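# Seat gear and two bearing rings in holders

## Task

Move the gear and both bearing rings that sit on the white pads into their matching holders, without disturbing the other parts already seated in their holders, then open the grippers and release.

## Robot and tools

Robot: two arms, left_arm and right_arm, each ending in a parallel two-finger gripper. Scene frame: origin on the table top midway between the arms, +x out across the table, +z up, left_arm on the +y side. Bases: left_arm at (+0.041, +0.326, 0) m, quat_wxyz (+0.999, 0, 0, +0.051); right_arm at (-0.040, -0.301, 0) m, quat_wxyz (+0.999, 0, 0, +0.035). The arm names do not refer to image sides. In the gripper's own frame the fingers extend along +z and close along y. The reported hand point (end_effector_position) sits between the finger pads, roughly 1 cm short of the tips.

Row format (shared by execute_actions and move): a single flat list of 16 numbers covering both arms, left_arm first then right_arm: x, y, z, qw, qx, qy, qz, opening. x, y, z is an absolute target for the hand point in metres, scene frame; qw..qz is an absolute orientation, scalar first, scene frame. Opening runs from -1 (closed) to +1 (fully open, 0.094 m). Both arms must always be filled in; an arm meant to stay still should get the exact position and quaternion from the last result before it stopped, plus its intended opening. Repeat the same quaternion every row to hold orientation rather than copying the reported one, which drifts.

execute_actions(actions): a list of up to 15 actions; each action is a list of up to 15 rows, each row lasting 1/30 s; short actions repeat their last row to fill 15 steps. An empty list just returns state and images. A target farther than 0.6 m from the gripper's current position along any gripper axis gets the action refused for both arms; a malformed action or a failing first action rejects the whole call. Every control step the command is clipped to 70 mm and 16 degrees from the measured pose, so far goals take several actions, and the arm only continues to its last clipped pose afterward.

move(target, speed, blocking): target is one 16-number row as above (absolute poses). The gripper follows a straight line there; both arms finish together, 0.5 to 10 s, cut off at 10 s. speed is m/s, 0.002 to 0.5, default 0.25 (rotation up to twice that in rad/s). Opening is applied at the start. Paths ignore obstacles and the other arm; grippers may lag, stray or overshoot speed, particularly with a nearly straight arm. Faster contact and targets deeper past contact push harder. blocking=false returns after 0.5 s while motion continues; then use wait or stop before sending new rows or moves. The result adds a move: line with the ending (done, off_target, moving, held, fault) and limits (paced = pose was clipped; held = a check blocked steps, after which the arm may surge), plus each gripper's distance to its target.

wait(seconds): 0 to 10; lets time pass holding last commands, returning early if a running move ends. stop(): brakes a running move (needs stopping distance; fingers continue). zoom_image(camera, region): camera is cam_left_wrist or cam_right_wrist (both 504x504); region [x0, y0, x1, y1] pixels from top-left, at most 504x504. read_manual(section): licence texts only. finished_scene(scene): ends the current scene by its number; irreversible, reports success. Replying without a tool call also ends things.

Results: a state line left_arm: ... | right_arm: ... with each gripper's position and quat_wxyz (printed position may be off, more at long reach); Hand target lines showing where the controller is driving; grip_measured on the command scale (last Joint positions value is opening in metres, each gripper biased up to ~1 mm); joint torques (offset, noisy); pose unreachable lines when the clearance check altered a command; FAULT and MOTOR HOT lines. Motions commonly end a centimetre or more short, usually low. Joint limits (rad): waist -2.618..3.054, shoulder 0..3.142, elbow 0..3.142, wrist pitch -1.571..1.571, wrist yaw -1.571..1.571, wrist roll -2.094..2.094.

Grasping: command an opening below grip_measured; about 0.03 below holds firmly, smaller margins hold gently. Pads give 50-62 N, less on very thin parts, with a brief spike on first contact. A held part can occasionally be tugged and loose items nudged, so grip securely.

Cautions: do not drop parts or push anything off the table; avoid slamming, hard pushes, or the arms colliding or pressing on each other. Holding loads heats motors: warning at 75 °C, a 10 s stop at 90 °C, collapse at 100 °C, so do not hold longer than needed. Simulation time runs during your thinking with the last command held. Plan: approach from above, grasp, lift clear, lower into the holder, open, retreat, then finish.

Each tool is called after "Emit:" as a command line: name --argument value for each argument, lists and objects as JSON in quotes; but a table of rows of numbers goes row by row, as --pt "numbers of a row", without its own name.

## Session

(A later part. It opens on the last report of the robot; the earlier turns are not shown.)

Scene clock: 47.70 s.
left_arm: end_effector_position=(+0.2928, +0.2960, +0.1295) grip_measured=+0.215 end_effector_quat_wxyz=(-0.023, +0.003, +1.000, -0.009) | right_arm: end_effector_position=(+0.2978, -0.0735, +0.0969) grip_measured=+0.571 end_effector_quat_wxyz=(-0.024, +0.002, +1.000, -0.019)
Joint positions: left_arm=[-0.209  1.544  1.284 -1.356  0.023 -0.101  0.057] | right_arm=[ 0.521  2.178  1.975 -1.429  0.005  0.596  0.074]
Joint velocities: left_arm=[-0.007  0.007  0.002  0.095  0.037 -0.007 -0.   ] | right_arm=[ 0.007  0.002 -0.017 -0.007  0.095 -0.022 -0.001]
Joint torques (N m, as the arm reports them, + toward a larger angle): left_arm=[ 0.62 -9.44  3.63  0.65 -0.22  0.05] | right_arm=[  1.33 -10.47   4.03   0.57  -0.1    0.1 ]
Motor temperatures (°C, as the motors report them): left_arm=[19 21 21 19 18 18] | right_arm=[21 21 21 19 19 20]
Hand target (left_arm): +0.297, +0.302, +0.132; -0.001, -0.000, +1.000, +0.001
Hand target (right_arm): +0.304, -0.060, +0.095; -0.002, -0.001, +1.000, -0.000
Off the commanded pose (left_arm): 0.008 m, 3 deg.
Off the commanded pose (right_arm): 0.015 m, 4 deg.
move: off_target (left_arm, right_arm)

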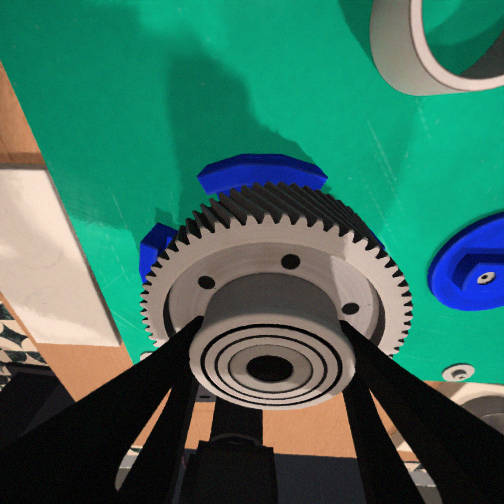

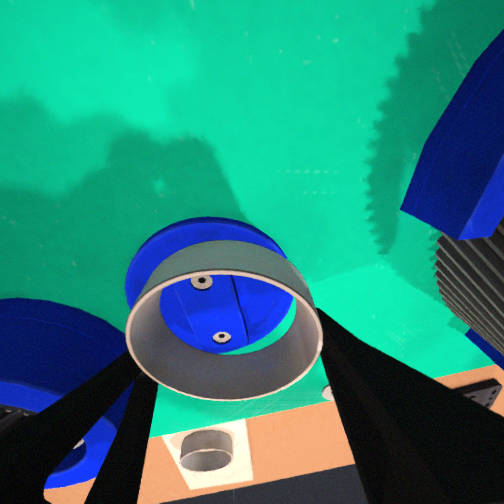

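Emit:
move --target '[0.30,0.308,0.18,0,0,1,0,0.15,0.30,-0.085,0.135,0,0,1,0,0.5]' --speed 0.03

Emit:
move --target '[0.303,0.306,0.172,0,0,1,0,0.15,0.302,-0.066,0.125,0,0.5,0.866,0,0.5]' --speed 0.02

Scene clock: 50.17 s.
left_arm: end_effector_position=(+0.2927, +0.3046, +0.1438) grip_measured=+0.215 end_effector_quat_wxyz=(-0.040, +0.002, +0.999, +0.002) | right_arm: end_effector_position=(+0.2943, -0.0839, +0.1144) grip_measured=+0.571 end_effector_quat_wxyz=(-0.023, -0.003, +1.000, -0.015)
Joint positions: left_arm=[-0.189  1.573  1.368 -1.445  0.003 -0.083  0.057] | right_arm=[ 0.502  2.134  1.975 -1.466 -0.     0.566  0.074]
Joint velocities: left_arm=[-0.012 -0.002  0.017 -0.066  0.007 -0.066  0.001] | right_arm=[-0.017  0.012 -0.002  0.007 -0.007 -0.037 -0.001]
Joint torques (N m, as the arm reports them, + toward a larger angle): left_arm=[  0.98 -11.42  10.73  -0.43  -0.04   0.1 ] | right_arm=[ -0.87 -12.08   8.08  -0.17   0.02  -0.03]
Motor temperatures (°C, as the motors report them): left_arm=[19 21 21 19 18 18] | right_arm=[21 22 21 19 19 20]
Hand target (left_arm): +0.298, +0.308, +0.178; +0.001, -0.001, +1.000, +0.001
Hand target (right_arm): +0.299, -0.085, +0.135; +0.000, -0.000, +1.000, +0.000
Off the commanded pose (left_arm): 0.037 m, 5 deg.
Off the commanded pose (right_arm): 0.021 m, 3 deg.
move: off_target (left_arm, right_arm)

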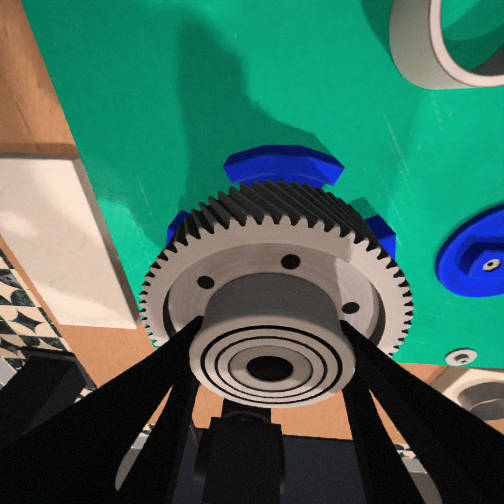

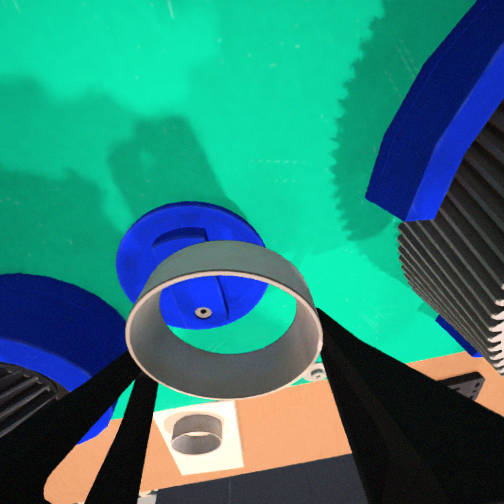

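Scene clock: 60.37 s.
left_arm: end_effector_position=(+0.2907, +0.3051, +0.1304) grip_measured=+0.215 end_effector_quat_wxyz=(-0.061, +0.002, +0.998, +0.006) | right_arm: end_effector_position=(+0.2933, -0.0824, +0.1144) grip_measured=+0.571 end_effector_quat_wxyz=(-0.023, +0.195, +0.980, -0.015)
Joint positions: left_arm=[-0.191  1.606  1.344 -1.432 -0.002 -0.084  0.057] | right_arm=[ 0.502  2.134  1.975 -1.466 -0.01   0.965  0.074]
Joint velocities: left_arm=[-0.017  0.002  0.002 -0.007 -0.007 -0.007 -0.   ] | right_arm=[-0.007  0.002 -0.002  0.007  0.022  0.022 -0.001]
Joint torques (N m, as the arm reports them, + toward a larger angle): left_arm=[  0.31 -12.12   7.71  -0.17   0.03   0.05] | right_arm=[ 0.56 -8.9   8.13 -0.12  0.02  0.08]
Motor temperatures (°C, as the motors report them): left_arm=[19 21 21 19 18 18] | right_arm=[21 22 22 19 19 20]
Hand target (left_arm): +0.296, +0.305, +0.154; -0.025, +0.001, +1.000, +0.002
Hand target (right_arm): +0.297, -0.077, +0.118; -0.015, +0.195, +0.981, -0.009
Off the commanded pose (left_arm): 0.043 m, 7 deg.
Off the commanded pose (right_arm): 0.021 m, 38 deg.
move: off_target (left_arm, right_arm; path cut at 10 s)

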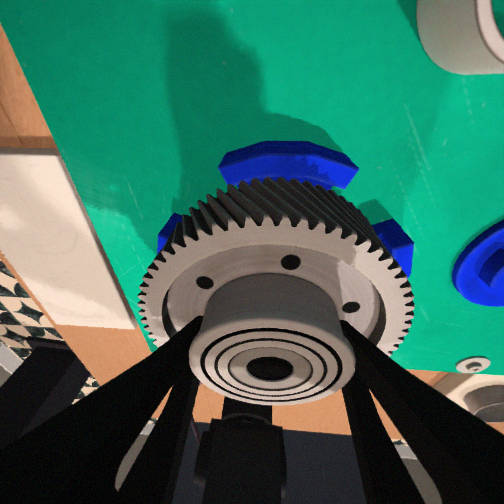

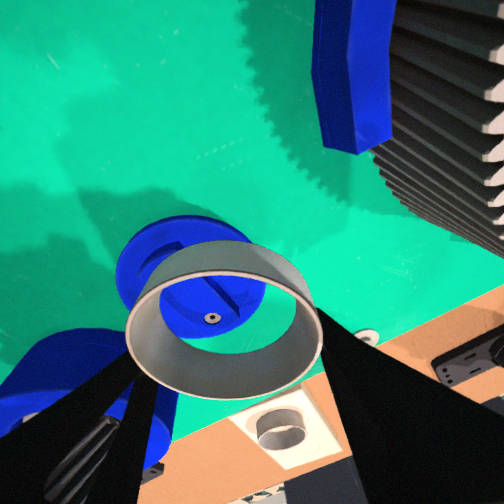

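Emit:
move --target '[0.30,0.293,0.175,0.04,0,1,0,0.15,0.30,-0.066,0.135,0,0.5,0.866,0,0.5]' --speed 0.1

Scene clock: 64.23 s.
left_arm: end_effector_position=(+0.2922, +0.2964, +0.1426) grip_measured=+0.215 end_effector_quat_wxyz=(-0.016, -0.002, +1.000, +0.007) | right_arm: end_effector_position=(+0.2984, -0.0691, +0.1255) grip_measured=+0.571 end_effector_quat_wxyz=(-0.011, +0.501, +0.866, -0.004)
Joint positions: left_arm=[-0.231  1.532  1.325 -1.399 -0.01  -0.133  0.057] | right_arm=[ 0.52   2.151  2.048 -1.484 -0.015  1.639  0.074]
Joint velocities: left_arm=[ 0.007  0.002  0.002 -0.022  0.007  0.007 -0.   ] | right_arm=[ 0.007  0.007  0.007 -0.007  0.066 -0.022  0.   ]
Joint torques (N m, as the arm reports them, + toward a larger angle): left_arm=[ -0.99 -13.87   8.24   0.14  -0.02  -0.05] | right_arm=[ 0.87 -9.52  8.85 -0.27  0.15  0.06]
Motor temperatures (°C, as the motors report them): left_arm=[19 22 21 19 18 18] | right_arm=[21 22 22 19 19 20]
Hand target (left_arm): +0.298, +0.293, +0.174; +0.040, -0.000, +0.999, +0.001
Hand target (right_arm): +0.300, -0.066, +0.135; -0.000, +0.500, +0.866, +0.001
Off the commanded pose (left_arm): 0.034 m, 7 deg.
Off the commanded pose (right_arm): 0.010 m, 1 deg.
move: off_target (left_arm)

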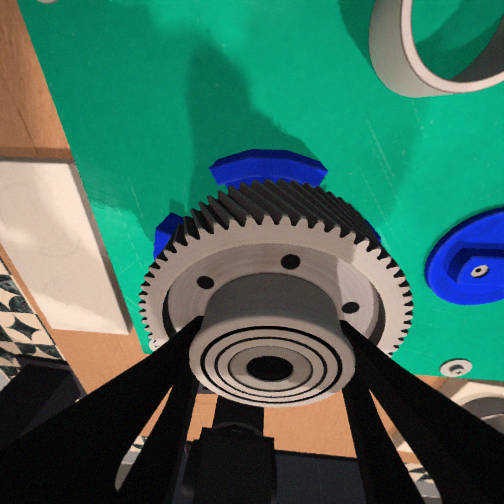

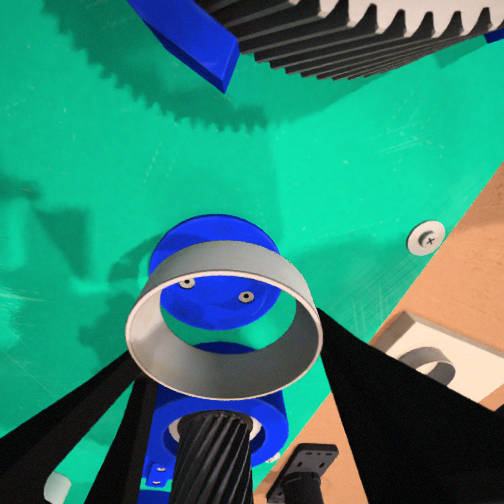

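Emit:
move --target '[0.302,0.296,0.145,0.04,0,1,0,0.15,0.306,-0.064,0.10,0,0.5,0.866,0,0.5]' --speed 0.015

Scene clock: 68.43 s.
left_arm: end_effector_position=(+0.2910, +0.2951, +0.1307) grip_measured=+0.215 end_effector_quat_wxyz=(-0.008, -0.004, +1.000, +0.000) | right_arm: end_effector_position=(+0.3081, -0.0621, +0.1033) grip_measured=+0.571 end_effector_quat_wxyz=(-0.005, +0.501, +0.865, +0.009)
Joint positions: left_arm=[-0.228  1.51   1.257 -1.334  0.001 -0.134  0.057] | right_arm=[ 0.52   2.165  1.981 -1.376 -0.017  1.641  0.074]
Joint velocities: left_arm=[-0.007 -0.012 -0.017  0.007  0.037  0.051 -0.001] | right_arm=[-0.017 -0.002  0.007 -0.037 -0.051 -0.022 -0.   ]
Joint torques (N m, as the arm reports them, + toward a larger angle): left_arm=[ -0.09 -11.3    5.44   0.77  -0.14   0.09] | right_arm=[ 0.56 -9.67  5.07  0.03  0.2   0.04]
Motor temperatures (°C, as the motors report them): left_arm=[19 22 21 19 18 18] | right_arm=[21 22 22 19 19 20]
Hand target (left_arm): +0.301, +0.296, +0.146; +0.040, -0.001, +0.999, +0.001
Hand target (right_arm): +0.306, -0.064, +0.100; -0.000, +0.500, +0.866, -0.000
Off the commanded pose (left_arm): 0.018 m, 5 deg.
Off the commanded pose (right_arm): 0.004 m, 1 deg.
move: off_target (left_arm)

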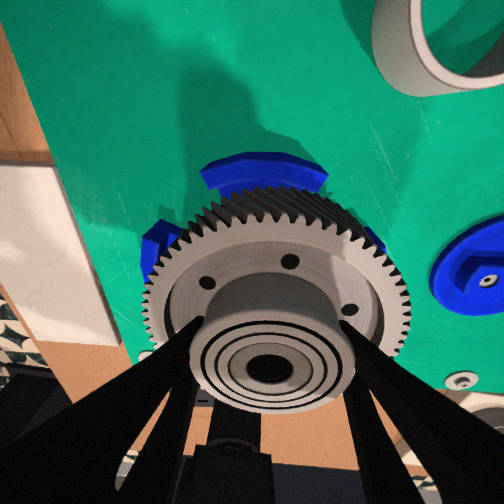

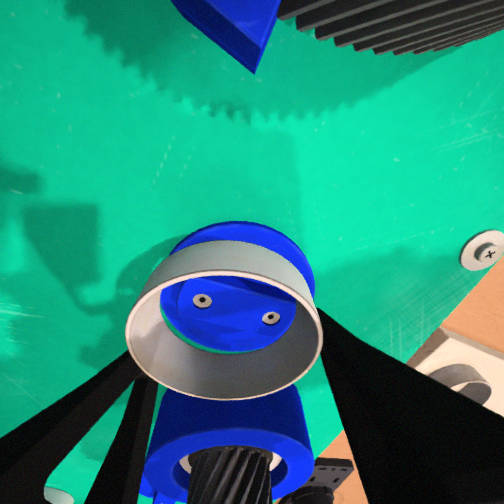

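Emit:
move --target '[0.312,0.298,0.165,0.04,0,1,0,0.15,0.297,-0.066,0.106,0,0.5,0.866,0,0.5]' --speed 0.015

Emit:
move --target '[0.310,0.298,0.14,0.03,0,1,0,0.15,0.299,-0.066,0.088,0,0.5,0.866,0,0.5]' --speed 0.012

Scene clock: 72.07 s.
left_arm: end_effector_position=(+0.2914, +0.2950, +0.1313) grip_measured=+0.215 end_effector_quat_wxyz=(-0.019, +0.001, +1.000, +0.002) | right_arm: end_effector_position=(+0.3032, -0.0624, +0.0969) grip_measured=+0.571 end_effector_quat_wxyz=(-0.009, +0.502, +0.865, +0.003)
Joint positions: left_arm=[-0.228  1.533  1.282 -1.358  0.001 -0.123  0.057] | right_arm=[ 0.526  2.16   1.949 -1.362 -0.019  1.648  0.074]
Joint velocities: left_arm=[-0.007  0.017  0.002 -0.007 -0.022  0.007  0.   ] | right_arm=[-0.012 -0.012  0.002  0.066 -0.037 -0.037  0.001]
Joint torques (N m, as the arm reports them, + toward a larger angle): left_arm=[  0.88 -10.57  10.64   0.15  -0.13   0.1 ] | right_arm=[  0.82 -12.02   4.68  -0.18   0.21   0.07]
Motor temperatures (°C, as the motors report them): left_arm=[19 21 21 19 18 18] | right_arm=[21 22 22 19 19 20]
Hand target (left_arm): +0.309, +0.298, +0.164; +0.040, -0.001, +0.999, +0.001
Hand target (right_arm): +0.297, -0.066, +0.106; -0.000, +0.500, +0.866, +0.000
Off the commanded pose (left_arm): 0.040 m, 7 deg.
Off the commanded pose (right_arm): 0.012 m, 1 deg.
move: off_target (left_arm, right_arm)

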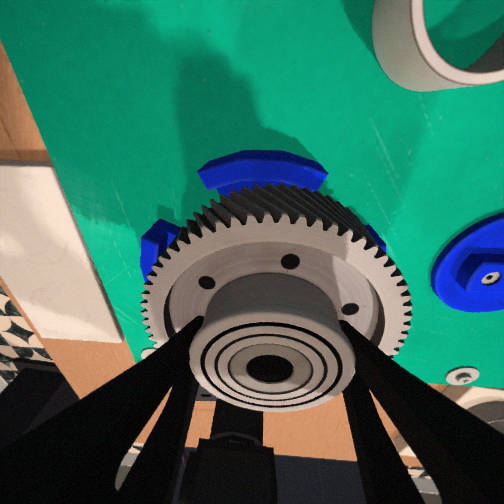

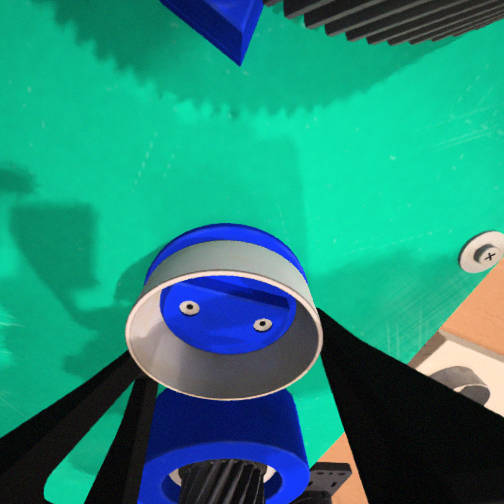

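Scene clock: 76.40 s.
left_arm: end_effector_position=(+0.2913, +0.2950, +0.1300) grip_measured=+0.215 end_effector_quat_wxyz=(-0.022, +0.001, +1.000, -0.000) | right_arm: end_effector_position=(+0.3050, -0.0608, +0.0959) grip_measured=+0.571 end_effector_quat_wxyz=(-0.003, +0.502, +0.865, +0.017)
Joint positions: left_arm=[-0.225  1.537  1.28  -1.357  0.006 -0.12   0.057] | right_arm=[ 0.526  2.137  1.907 -1.314 -0.021  1.648  0.074]
Joint velocities: left_arm=[-0.002 -0.002  0.002 -0.007 -0.007 -0.051 -0.001] | right_arm=[ 0.002 -0.007  0.012 -0.066  0.066 -0.037  0.001]
Joint torques (N m, as the arm reports them, + toward a larger angle): left_arm=[ 0.75 -9.61  5.58  0.98 -0.15  0.08] | right_arm=[ 0.61 -9.8   3.28  0.06  0.24  0.03]
Motor temperatures (°C, as the motors report them): left_arm=[19 21 21 19 18 18] | right_arm=[21 22 21 19 19 20]
Hand target (left_arm): +0.309, +0.298, +0.141; +0.030, -0.001, +1.000, +0.001
Hand target (right_arm): +0.299, -0.066, +0.088; -0.000, +0.500, +0.866, -0.000
Off the commanded pose (left_arm): 0.021 m, 6 deg.
Off the commanded pose (right_arm): 0.011 m, 2 deg.
move: off_target (left_arm, right_arm)

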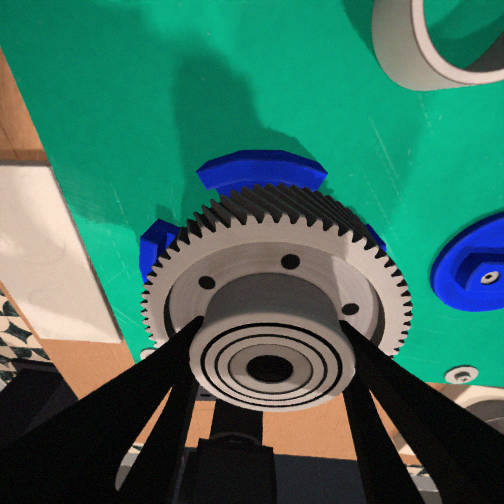

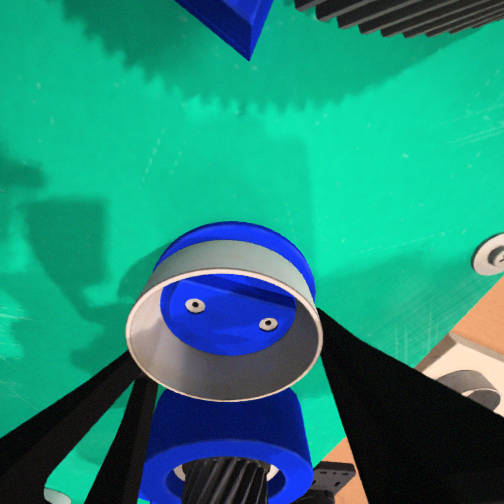

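Emit:
move --target '[0.292,0.295,0.135,0,0,1,0,0.30,0.301,-0.064,0.090,0,0.5,0.866,0,0.60]' --speed 0.012

Emit:
move --target '[0.292,0.295,0.135,0,0,1,0,0.55,0.303,-0.062,0.096,0,0.5,0.866,0,0.85]' --speed 0.012

Emit:
move --target '[0.285,0.295,0.20,0,0,1,0,0.55,0.295,-0.075,0.17,0,0.5,0.866,0,0.85]' --speed 0.06

Scene clock: 78.93 s.
left_arm: end_effector_position=(+0.2911, +0.2946, +0.1303) grip_measured=+0.298 end_effector_quat_wxyz=(-0.021, +0.001, +1.000, -0.002) | right_arm: end_effector_position=(+0.3048, -0.0605, +0.0951) grip_measured=+0.601 end_effector_quat_wxyz=(-0.005, +0.502, +0.865, +0.017)
Joint positions: left_arm=[-0.225  1.536  1.28  -1.357  0.009 -0.12   0.061] | right_arm=[ 0.526  2.138  1.907 -1.313 -0.023  1.648  0.075]
Joint velocities: left_arm=[-0.022 -0.012  0.012  0.007  0.007  0.007  0.   ] | right_arm=[-0.022 -0.012  0.007  0.066 -0.037  0.007  0.   ]
Joint torques (N m, as the arm reports them, + toward a larger angle): left_arm=[ -0.39 -10.31   3.61   0.55  -0.08  -0.05] | right_arm=[ 0.68 -9.12  5.24 -0.05  0.26  0.04]
Motor temperatures (°C, as the motors report them): left_arm=[19 21 21 19 18 18] | right_arm=[21 22 21 19 19 20]
Hand target (left_arm): +0.292, +0.295, +0.135; -0.000, -0.000, +1.000, +0.000
Hand target (right_arm): +0.301, -0.064, +0.090; -0.000, +0.500, +0.866, +0.000
Off the commanded pose (left_arm): 0.005 m, 2 deg.
Off the commanded pose (right_arm): 0.007 m, 2 deg.
move: done

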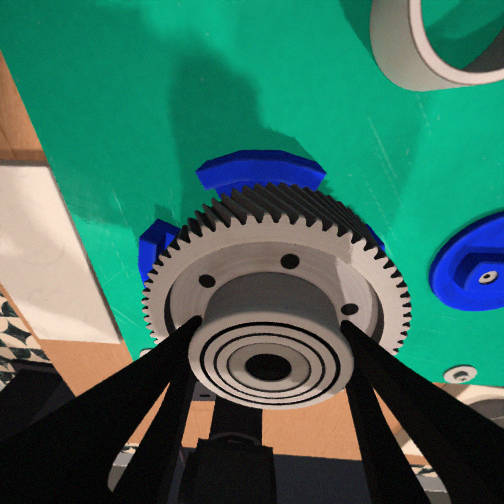

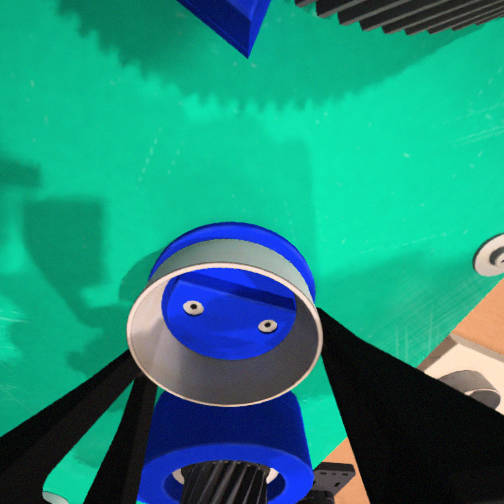

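Scene clock: 80.97 s.
left_arm: end_effector_position=(+0.2906, +0.2966, +0.1335) grip_measured=+0.548 end_effector_quat_wxyz=(-0.015, +0.000, +1.000, +0.002) | right_arm: end_effector_position=(+0.3012, -0.0637, +0.0950) grip_measured=+0.847 end_effector_quat_wxyz=(-0.007, +0.502, +0.865, +0.007)
Joint positions: left_arm=[-0.224  1.522  1.28  -1.359 -0.001 -0.121  0.073] | right_arm=[ 0.526  2.138  1.907 -1.333 -0.019  1.648  0.087]
Joint velocities: left_arm=[-0.007  0.017  0.002 -0.037 -0.022  0.051 -0.001] | right_arm=[-0.007 -0.017 -0.007 -0.066 -0.007 -0.051 -0.   ]
Joint torques (N m, as the arm reports them, + toward a larger angle): left_arm=[-0.49 -8.83  3.62  0.57  0.01 -0.04] | right_arm=[ 0.86 -8.36  8.45 -0.18  0.22  0.06]
Motor temperatures (°C, as the motors report them): left_arm=[19 21 21 19 18 18] | right_arm=[21 22 21 19 19 20]
Hand target (left_arm): +0.292, +0.295, +0.135; -0.000, -0.000, +1.000, +0.000
Hand target (right_arm): +0.303, -0.062, +0.096; +0.000, +0.500, +0.866, +0.001
Off the commanded pose (left_arm): 0.003 m, 2 deg.
Off the commanded pose (right_arm): 0.003 m, 1 deg.
move: done

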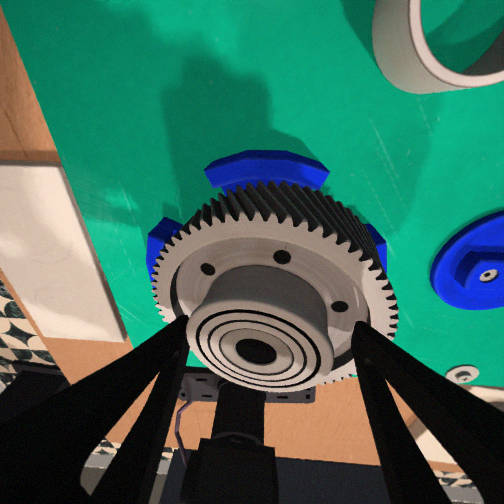

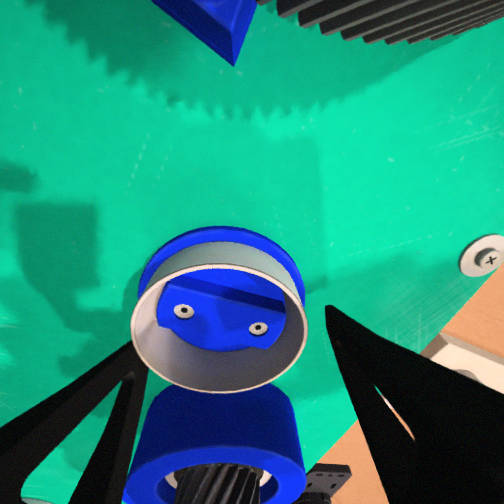

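Scene clock: 82.63 s.
left_arm: end_effector_position=(+0.2815, +0.2978, +0.1855) grip_measured=+0.548 end_effector_quat_wxyz=(-0.014, -0.001, +1.000, +0.002) | right_arm: end_effector_position=(+0.2913, -0.0704, +0.1538) grip_measured=+0.847 end_effector_quat_wxyz=(-0.006, +0.500, +0.866, +0.009)
Joint positions: left_arm=[-0.224  1.505  1.471 -1.565 -0.001 -0.123  0.073] | right_arm=[ 0.526  2.111  2.099 -1.549 -0.019  1.643  0.087]
Joint velocities: left_arm=[ 0.007  0.007 -0.012 -0.037  0.022 -0.022 -0.   ] | right_arm=[-0.007  0.007  0.002  0.066  0.022  0.007 -0.001]
Joint torques (N m, as the arm reports them, + toward a larger angle): left_arm=[-0.76 -8.15  6.95  0.22  0.01 -0.04] | right_arm=[ -0.53 -10.9    8.07  -0.13   0.23  -0.01]
Motor temperatures (°C, as the motors report them): left_arm=[19 21 21 19 18 18] | right_arm=[21 22 22 19 19 20]
Hand target (left_arm): +0.284, +0.295, +0.199; +0.009, +0.000, +1.000, -0.001
Hand target (right_arm): +0.294, -0.075, +0.169; +0.009, +0.500, +0.866, +0.019
Off the commanded pose (left_arm): 0.015 m, 2 deg.
Off the commanded pose (right_arm): 0.017 m, 1 deg.
joint sent to its limit (left arm) — the command would take joint 4 (wrist pitch) past its lower limit, so that joint was sent only as far as its limit.
joint sent to its limit (right arm) — the command would take joint 4 (wrist pitch) past its lower limit, so that joint was sent only as far as its limit.
move: off_target (left_arm, right_arm)

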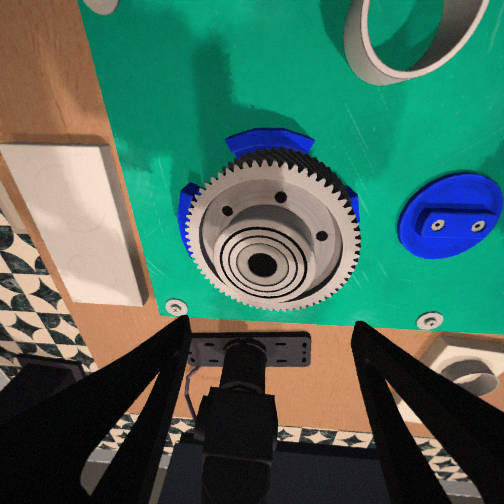

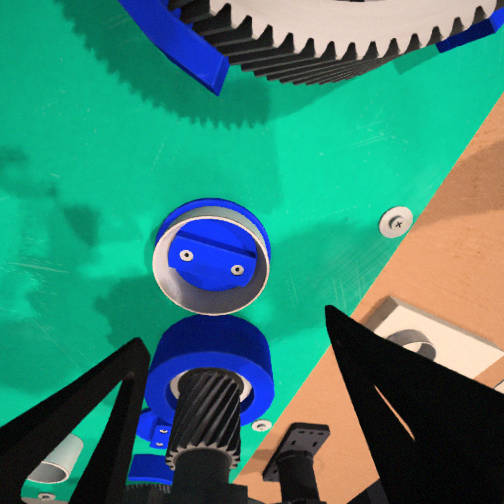

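Emit:
move --target '[0.10,0.11,0.15,0,0,1,0,0.9,0.15,-0.28,0.18,0,0,1,0,1]' --speed 0.2

Scene clock: 86.17 s.
left_arm: end_effector_position=(+0.0957, +0.1161, +0.1480) grip_measured=+0.898 end_effector_quat_wxyz=(-0.010, -0.001, +1.000, +0.005) | right_arm: end_effector_position=(+0.1551, -0.2759, +0.1813) grip_measured=+1.000 end_effector_quat_wxyz=(+0.001, -0.001, +1.000, +0.002)
Joint positions: left_arm=[-1.409  1.378  1.212 -1.42   0.016 -1.309  0.089] | right_arm=[ 0.047  1.305  1.29  -1.553 -0.004  0.114  0.094]
Joint velocities: left_arm=[-0.007 -0.017 -0.017 -0.051 -0.081 -0.037  0.   ] | right_arm=[ 0.007 -0.022 -0.017 -0.007 -0.022  0.037  0.   ]
Joint torques (N m, as the arm reports them, + toward a larger angle): left_arm=[-0.96 -4.71  5.34  0.53 -0.16 -0.06] | right_arm=[-0.99 -4.4   4.63 -0.03  0.09 -0.06]
Motor temperatures (°C, as the motors report them): left_arm=[19 21 21 19 18 18] | right_arm=[21 22 22 19 19 20]
Hand target (left_arm): +0.098, +0.110, +0.150; +0.001, -0.000, +1.000, -0.003
Hand target (right_arm): +0.150, -0.280, +0.182; +0.004, -0.000, +1.000, -0.001
Off the commanded pose (left_arm): 0.008 m, 1 deg.
Off the commanded pose (right_arm): 0.007 m, 0 deg.
move: done

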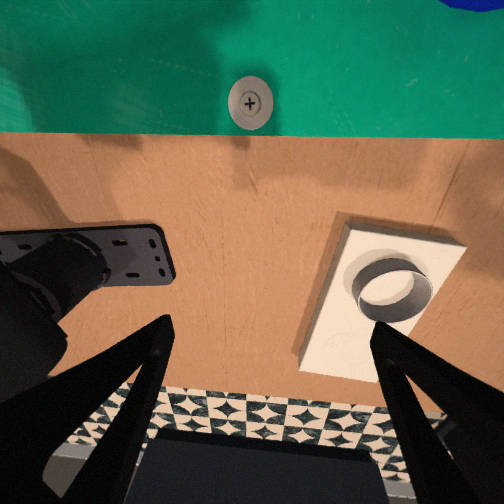

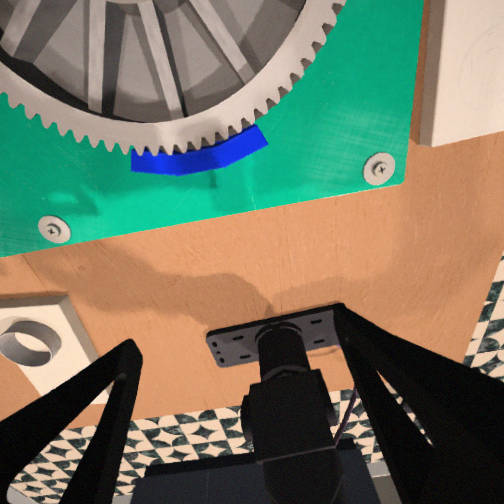

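Emit:
move --target '[0.05,0.008,0.10,0,0,1,0,0.9,0.15,-0.30,0.18,0,0,1,0,1]' --speed 0.12

Scene clock: 87.73 s.
left_arm: end_effector_position=(+0.0480, +0.0217, +0.0904) grip_measured=+0.898 end_effector_quat_wxyz=(-0.009, -0.000, +1.000, +0.024) | right_arm: end_effector_position=(+0.1566, -0.2974, +0.1813) grip_measured=+1.000 end_effector_quat_wxyz=(+0.002, -0.002, +1.000, +0.002)
Joint positions: left_arm=[-1.643  1.751  1.352 -1.22   0.017 -1.54   0.089] | right_arm=[-0.063  1.305  1.29  -1.553 -0.004  0.005  0.094]
Joint velocities: left_arm=[-0.002 -0.007  0.012 -0.022 -0.022 -0.022 -0.002] | right_arm=[ 0.002  0.012 -0.007  0.007  0.066  0.007  0.   ]
Joint torques (N m, as the arm reports them, + toward a larger angle): left_arm=[-0.79 -9.09  7.05  0.42 -0.15 -0.04] | right_arm=[-0.97 -4.28  4.07 -0.03  0.06 -0.01]
Motor temperatures (°C, as the motors report them): left_arm=[19 21 21 19 18 18] | right_arm=[21 22 21 19 19 20]
Hand target (left_arm): +0.048, +0.008, +0.100; -0.000, -0.000, +1.000, -0.001
Hand target (right_arm): +0.150, -0.300, +0.180; +0.001, +0.000, +1.000, -0.001
Off the commanded pose (left_arm): 0.017 m, 3 deg.
Off the commanded pose (right_arm): 0.007 m, 0 deg.
move: off_target (left_arm)

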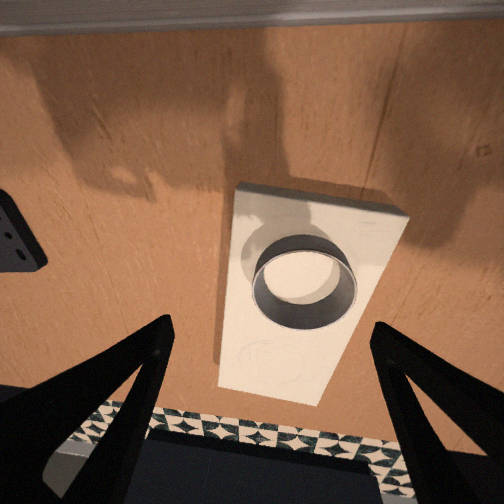

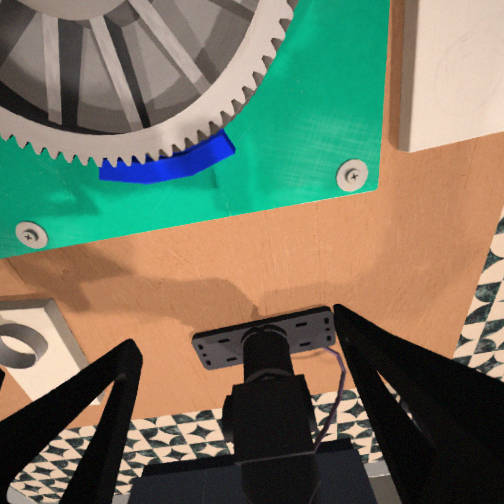

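Emit:
move --target '[0.028,-0.012,0.075,0,0,1,0,0.9,0.15,-0.30,0.18,0,0,1,0,1]' --speed 0.04

Emit:
move --target '[0.028,-0.010,0.04,0,0,1,0,0.9,0.15,-0.30,0.18,0,0,1,0,1]' --speed 0.04

Scene clock: 89.40 s.
left_arm: end_effector_position=(+0.0283, +0.0068, +0.0640) grip_measured=+0.898 end_effector_quat_wxyz=(-0.008, -0.001, +1.000, +0.030) | right_arm: end_effector_position=(+0.1563, -0.2974, +0.1813) grip_measured=+1.000 end_effector_quat_wxyz=(+0.001, -0.003, +1.000, +0.002)
Joint positions: left_arm=[-1.705  1.838  1.352 -1.145  0.018 -1.606  0.089] | right_arm=[-0.063  1.305  1.29  -1.554 -0.004  0.003  0.094]
Joint velocities: left_arm=[ 0.002  0.002  0.017  0.022 -0.022 -0.022 -0.   ] | right_arm=[ 0.012  0.002 -0.007  0.007  0.037  0.007  0.   ]
Joint torques (N m, as the arm reports them, + toward a larger angle): left_arm=[-0.87 -9.63  7.72  0.38 -0.16 -0.05] | right_arm=[-0.76 -4.19  4.18 -0.01  0.03 -0.01]
Motor temperatures (°C, as the motors report them): left_arm=[19 21 21 19 18 18] | right_arm=[21 22 21 19 19 20]
Hand target (left_arm): +0.027, -0.011, +0.075; -0.000, -0.000, +1.000, +0.000
Hand target (right_arm): +0.150, -0.300, +0.180; -0.000, -0.000, +1.000, -0.000
Off the commanded pose (left_arm): 0.022 m, 4 deg.
Off the commanded pose (right_arm): 0.007 m, 0 deg.
move: off_target (left_arm)

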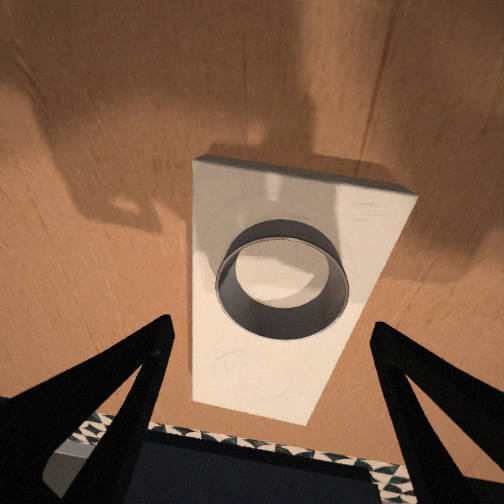

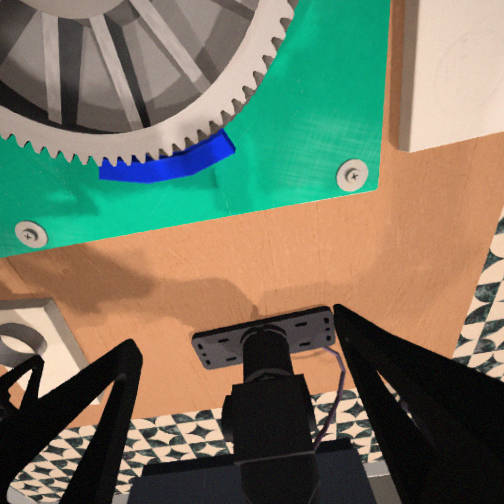

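Scene clock: 90.57 s.
left_arm: end_effector_position=(+0.0278, -0.0127, +0.0450) grip_measured=+0.898 end_effector_quat_wxyz=(-0.008, -0.002, +1.000, -0.002) | right_arm: end_effector_position=(+0.1563, -0.2974, +0.1813) grip_measured=+1.000 end_effector_quat_wxyz=(+0.001, -0.003, +1.000, +0.002)
Joint positions: left_arm=[-1.705  1.87   1.318 -1.014  0.017 -1.606  0.089] | right_arm=[-0.063  1.305  1.29  -1.554 -0.004  0.003  0.094]
Joint velocities: left_arm=[-0.002  0.002 -0.007  0.037  0.037 -0.022 -0.   ] | right_arm=[-0.002  0.007 -0.007 -0.037  0.007 -0.11   0.   ]
Joint torques (N m, as the arm reports them, + toward a larger angle): left_arm=[ -0.83 -10.06   3.18   0.59  -0.17  -0.03] | right_arm=[-0.83 -4.22  4.13 -0.02  0.06 -0.02]
Motor temperatures (°C, as the motors report them): left_arm=[19 21 21 19 18 18] | right_arm=[21 21 21 19 19 20]
Hand target (left_arm): +0.028, -0.010, +0.040; +0.000, -0.000, +1.000, +0.000
Hand target (right_arm): +0.150, -0.300, +0.180; -0.000, +0.000, +1.000, -0.000
Off the commanded pose (left_arm): 0.006 m, 1 deg.
Off the commanded pose (right_arm): 0.007 m, 0 deg.
move: done

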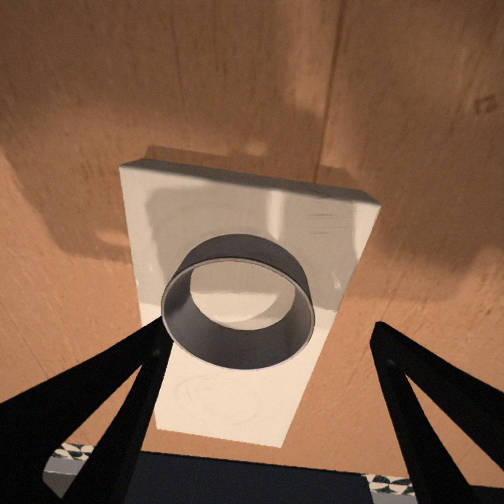

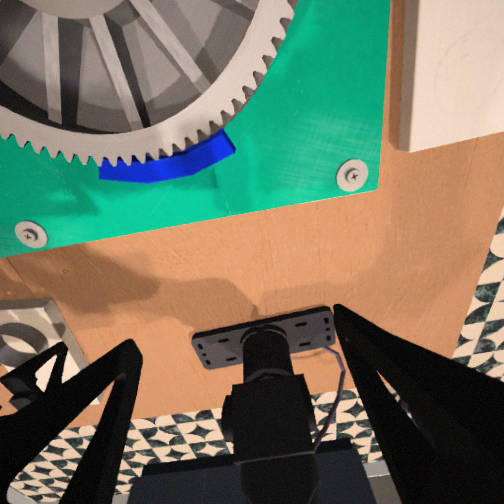

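Emit:
move --target '[0.038,0.012,0.056,0,0,1,0,0.9,0.15,-0.30,0.18,0,0,1,0,1]' --speed 0.02

Emit:
move --target '[0.038,0.008,0.030,0,0,1,0,0.9,0.15,-0.30,0.18,0,0,1,0,1]' --speed 0.02

Scene clock: 92.43 s.
left_arm: end_effector_position=(+0.0313, +0.0018, +0.0539) grip_measured=+0.898 end_effector_quat_wxyz=(-0.009, +0.002, +1.000, -0.008) | right_arm: end_effector_position=(+0.1563, -0.2974, +0.1813) grip_measured=+1.000 end_effector_quat_wxyz=(+0.001, -0.003, +1.000, +0.002)
Joint positions: left_arm=[-1.696  1.796  1.26  -1.018  0.017 -1.59   0.089] | right_arm=[-0.063  1.305  1.29  -1.554 -0.004  0.003  0.094]
Joint velocities: left_arm=[ 0.007 -0.002 -0.002 -0.007  0.066  0.007  0.   ] | right_arm=[ 0.012 -0.007 -0.002 -0.007 -0.066  0.022  0.   ]
Joint torques (N m, as the arm reports them, + toward a larger angle): left_arm=[  0.99 -11.68   3.14   0.2   -0.16   0.09] | right_arm=[-0.84 -4.18  4.08 -0.02  0.03 -0.03]
Motor temperatures (°C, as the motors report them): left_arm=[19 21 20 19 18 18] | right_arm=[21 21 21 19 19 20]
Hand target (left_arm): +0.038, +0.012, +0.056; -0.000, +0.000, +1.000, +0.001
Hand target (right_arm): +0.150, -0.300, +0.180; -0.000, +0.000, +1.000, -0.000
Off the commanded pose (left_arm): 0.012 m, 1 deg.
Off the commanded pose (right_arm): 0.007 m, 0 deg.
move: off_target (left_arm)

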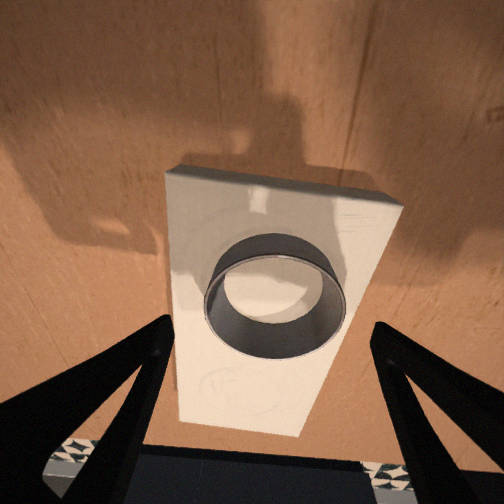

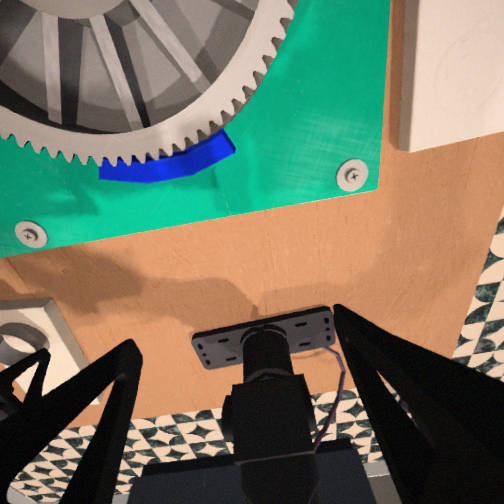

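Scene clock: 93.97 s.
left_arm: end_effector_position=(+0.0313, +0.0044, +0.0354) grip_measured=+0.898 end_effector_quat_wxyz=(-0.009, +0.003, +1.000, -0.004) | right_arm: end_effector_position=(+0.1563, -0.2974, +0.1813) grip_measured=+1.000 end_effector_quat_wxyz=(+0.001, -0.003, +1.000, +0.002)
Joint positions: left_arm=[-1.696  1.818  1.209 -0.954  0.017 -1.589  0.089] | right_arm=[-0.063  1.305  1.29  -1.554 -0.004  0.003  0.094]
Joint velocities: left_arm=[-0.012 -0.017 -0.012  0.007 -0.051 -0.081  0.   ] | right_arm=[-0.007 -0.002 -0.002  0.007  0.051 -0.007  0.   ]
Joint torques (N m, as the arm reports them, + toward a larger angle): left_arm=[ 0.99 -9.24  3.06  0.54 -0.15  0.09] | right_arm=[-0.88 -4.17  4.17 -0.02  0.03 -0.02]
Motor temperatures (°C, as the motors report them): left_arm=[19 21 20 19 18 18] | right_arm=[21 21 21 19 19 20]
Hand target (left_arm): +0.038, +0.008, +0.030; -0.000, +0.000, +1.000, +0.000
Hand target (right_arm): +0.150, -0.300, +0.180; -0.000, +0.000, +1.000, -0.000
Off the commanded pose (left_arm): 0.009 m, 1 deg.
Off the commanded pose (right_arm): 0.007 m, 0 deg.
move: done

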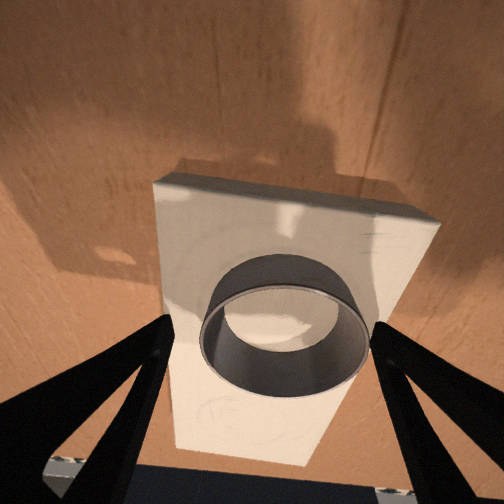

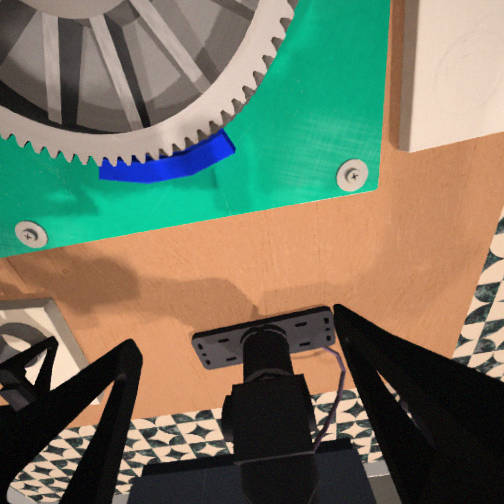

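Emit:
move --target '[0.034,0.002,0.022,0,0,1,0,0.9,0.15,-0.30,0.18,0,0,1,0,1]' --speed 0.02

Emit:
move --target '[0.034,0.002,0.022,0,0,1,0,0.25,0.15,-0.30,0.18,0,0,1,0,1]'

Emit:
move --target '[0.10,0.12,0.17,0,0,1,0,0.25,0.15,-0.30,0.18,0,0,1,0,1]' --speed 0.1

Emit:
move --target '[0.29,0.160,0.15,0,0,1,0,0.25,0.15,-0.30,0.18,0,0,1,0,1]' --speed 0.1

Scene clock: 95.30 s.
left_arm: end_effector_position=(+0.0312, +0.0027, +0.0330) grip_measured=+0.898 end_effector_quat_wxyz=(-0.009, +0.003, +1.000, -0.005) | right_arm: end_effector_position=(+0.1563, -0.2974, +0.1813) grip_measured=+1.000 end_effector_quat_wxyz=(+0.001, -0.003, +1.000, +0.002)
Joint positions: left_arm=[-1.696  1.826  1.209 -0.945  0.017 -1.589  0.089] | right_arm=[-0.063  1.305  1.29  -1.554 -0.004  0.003  0.094]
Joint velocities: left_arm=[-0.007 -0.012 -0.017 -0.051  0.007 -0.022 -0.   ] | right_arm=[ 0.007 -0.002 -0.007  0.037 -0.066 -0.066  0.   ]
Joint torques (N m, as the arm reports them, + toward a larger angle): left_arm=[-0.08 -6.97  3.5   0.77 -0.16 -0.03] | right_arm=[-0.82 -4.18  4.15 -0.02  0.03 -0.04]
Motor temperatures (°C, as the motors report them): left_arm=[19 21 20 19 18 18] | right_arm=[21 21 21 19 19 20]
Hand target (left_arm): +0.034, +0.002, +0.022; -0.000, +0.000, +1.000, +0.000
Hand target (right_arm): +0.150, -0.300, +0.180; -0.000, +0.000, +1.000, -0.000
Off the commanded pose (left_arm): 0.011 m, 1 deg.
Off the commanded pose (right_arm): 0.007 m, 0 deg.
move: off_target (left_arm)

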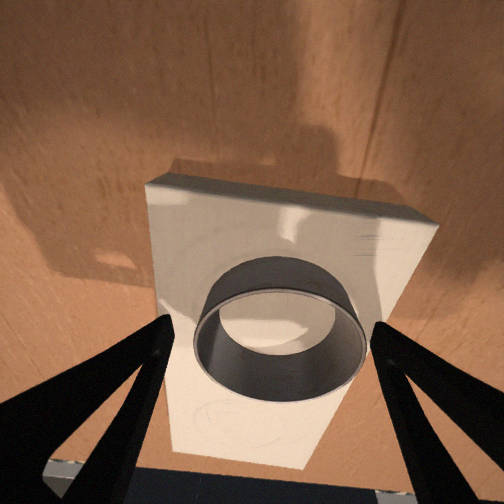

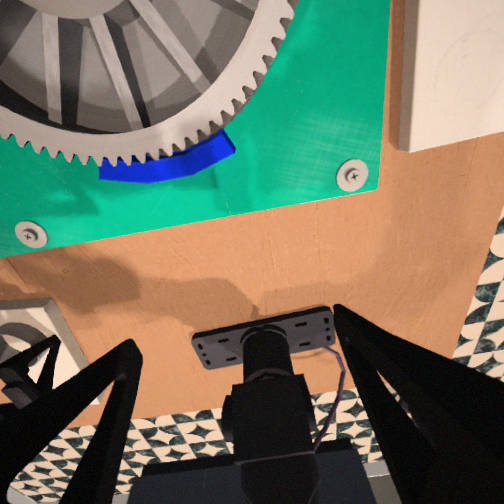

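Scene clock: 96.00 s.
left_arm: end_effector_position=(+0.0311, +0.0020, +0.0327) grip_measured=+0.292 end_effector_quat_wxyz=(-0.009, +0.003, +1.000, -0.006) | right_arm: end_effector_position=(+0.1563, -0.2974, +0.1813) grip_measured=+1.000 end_effector_quat_wxyz=(+0.001, -0.003, +1.000, +0.002)
Joint positions: left_arm=[-1.696  1.827  1.209 -0.941  0.017 -1.589  0.061] | right_arm=[-0.063  1.305  1.29  -1.554 -0.004  0.003  0.094]
Joint velocities: left_arm=[-0.007  0.007  0.007  0.022 -0.007 -0.037  0.001] | right_arm=[ 0.007  0.022 -0.002 -0.051  0.022  0.007  0.   ]
Joint torques (N m, as the arm reports them, + toward a larger angle): left_arm=[-0.07 -7.06  3.53  0.74 -0.16 -0.03] | right_arm=[-0.79 -4.2   4.18 -0.03  0.03 -0.01]
Motor temperatures (°C, as the motors report them): left_arm=[19 21 20 19 18 18] | right_arm=[21 21 21 19 19 20]
Hand target (left_arm): +0.034, +0.002, +0.022; -0.000, +0.000, +1.000, +0.000
Hand target (right_arm): +0.150, -0.300, +0.180; -0.000, +0.000, +1.000, -0.000
Off the commanded pose (left_arm): 0.011 m, 1 deg.
Off the commanded pose (right_arm): 0.007 m, 0 deg.
move: off_target (left_arm)

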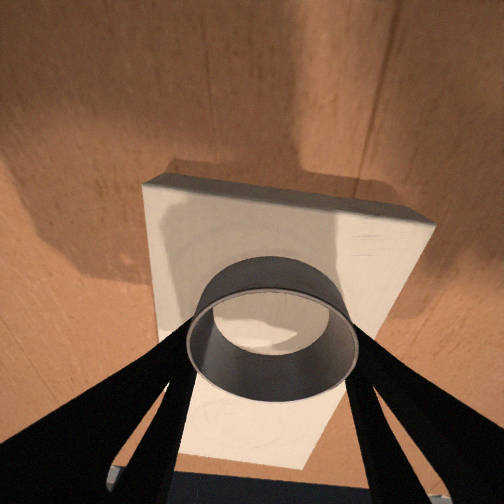

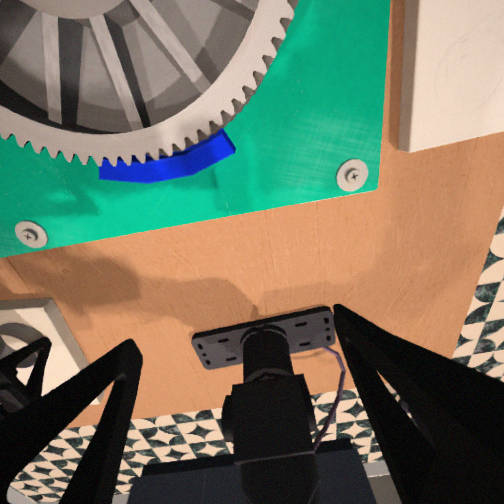

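Scene clock: 98.47 s.
left_arm: end_effector_position=(+0.0958, +0.1222, +0.1564) grip_measured=+0.292 end_effector_quat_wxyz=(-0.012, +0.002, +1.000, +0.017) | right_arm: end_effector_position=(+0.1563, -0.2974, +0.1813) grip_measured=+1.000 end_effector_quat_wxyz=(+0.001, -0.003, +1.000, +0.002)
Joint positions: left_arm=[-1.403  1.381  1.248 -1.477  0.014 -1.297  0.061] | right_arm=[-0.063  1.305  1.29  -1.554 -0.004  0.003  0.094]
Joint velocities: left_arm=[-0.002 -0.002 -0.002 -0.007  0.007 -0.051 -0.001] | right_arm=[ 0.002  0.002  0.002 -0.051 -0.066 -0.022  0.   ]
Joint torques (N m, as the arm reports them, + toward a larger angle): left_arm=[ 1.   -6.76  7.23  0.1  -0.13  0.11] | right_arm=[-0.77 -4.24  4.18 -0.04  0.03 -0.01]
Motor temperatures (°C, as the motors report them): left_arm=[19 21 20 19 18 18] | right_arm=[21 21 21 19 19 20]
Hand target (left_arm): +0.101, +0.121, +0.170; +0.000, -0.000, +1.000, +0.001
Hand target (right_arm): +0.150, -0.300, +0.180; -0.000, +0.000, +1.000, -0.000
Off the commanded pose (left_arm): 0.014 m, 2 deg.
Off the commanded pose (right_arm): 0.007 m, 0 deg.
move: off_target (left_arm)

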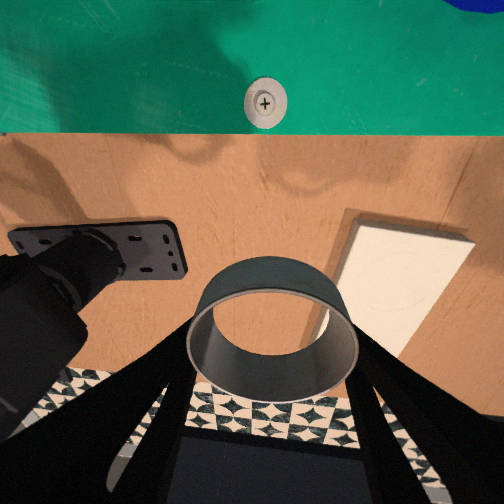

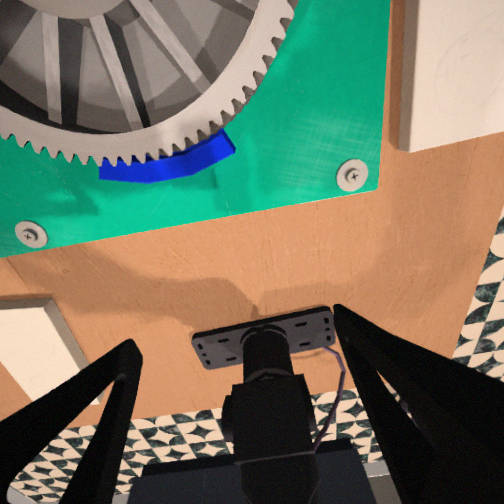

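Scene clock: 100.87 s.
left_arm: end_effector_position=(+0.2775, +0.1635, +0.1386) grip_measured=+0.292 end_effector_quat_wxyz=(-0.025, -0.001, +1.000, +0.016) | right_arm: end_effector_position=(+0.1563, -0.2974, +0.1813) grip_measured=+1.000 end_effector_quat_wxyz=(+0.001, -0.003, +1.000, +0.002)
Joint positions: left_arm=[-0.706  1.685  1.467 -1.413  0.002 -0.605  0.061] | right_arm=[-0.063  1.305  1.29  -1.554 -0.004  0.003  0.094]
Joint velocities: left_arm=[ 0.002  0.007 -0.002 -0.007  0.022  0.022 -0.001] | right_arm=[-0.002 -0.002  0.012 -0.066 -0.007 -0.022  0.   ]
Joint torques (N m, as the arm reports them, + toward a larger angle): left_arm=[ 0.7  -8.6   7.4   0.4  -0.07  0.09] | right_arm=[-0.74 -4.22  4.12 -0.03  0.03 -0.01]
Motor temperatures (°C, as the motors report them): left_arm=[19 21 20 19 18 18] | right_arm=[21 21 21 19 19 20]
Hand target (left_arm): +0.290, +0.159, +0.150; +0.000, -0.000, +1.000, +0.002
Hand target (right_arm): +0.150, -0.300, +0.180; -0.000, +0.000, +1.000, -0.000
Off the commanded pose (left_arm): 0.017 m, 3 deg.
Off the commanded pose (right_arm): 0.007 m, 0 deg.
move: off_target (left_arm)

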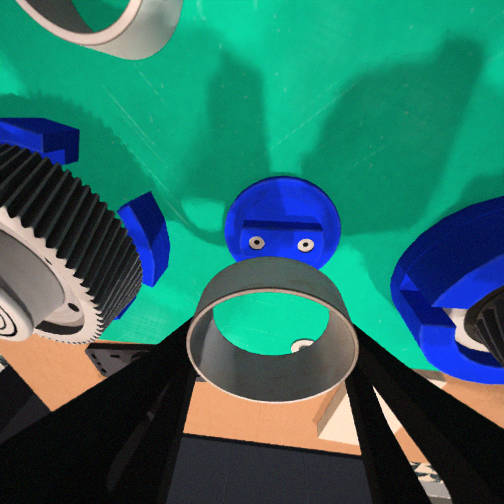

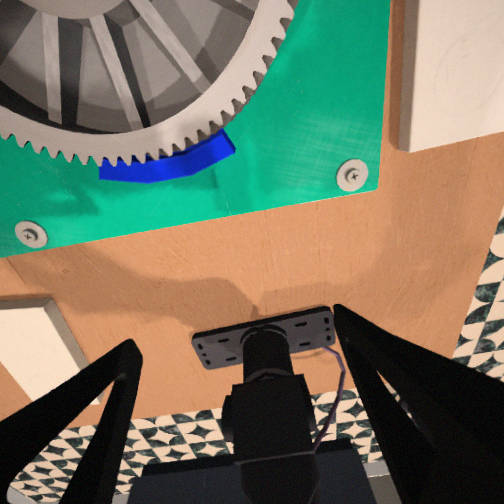

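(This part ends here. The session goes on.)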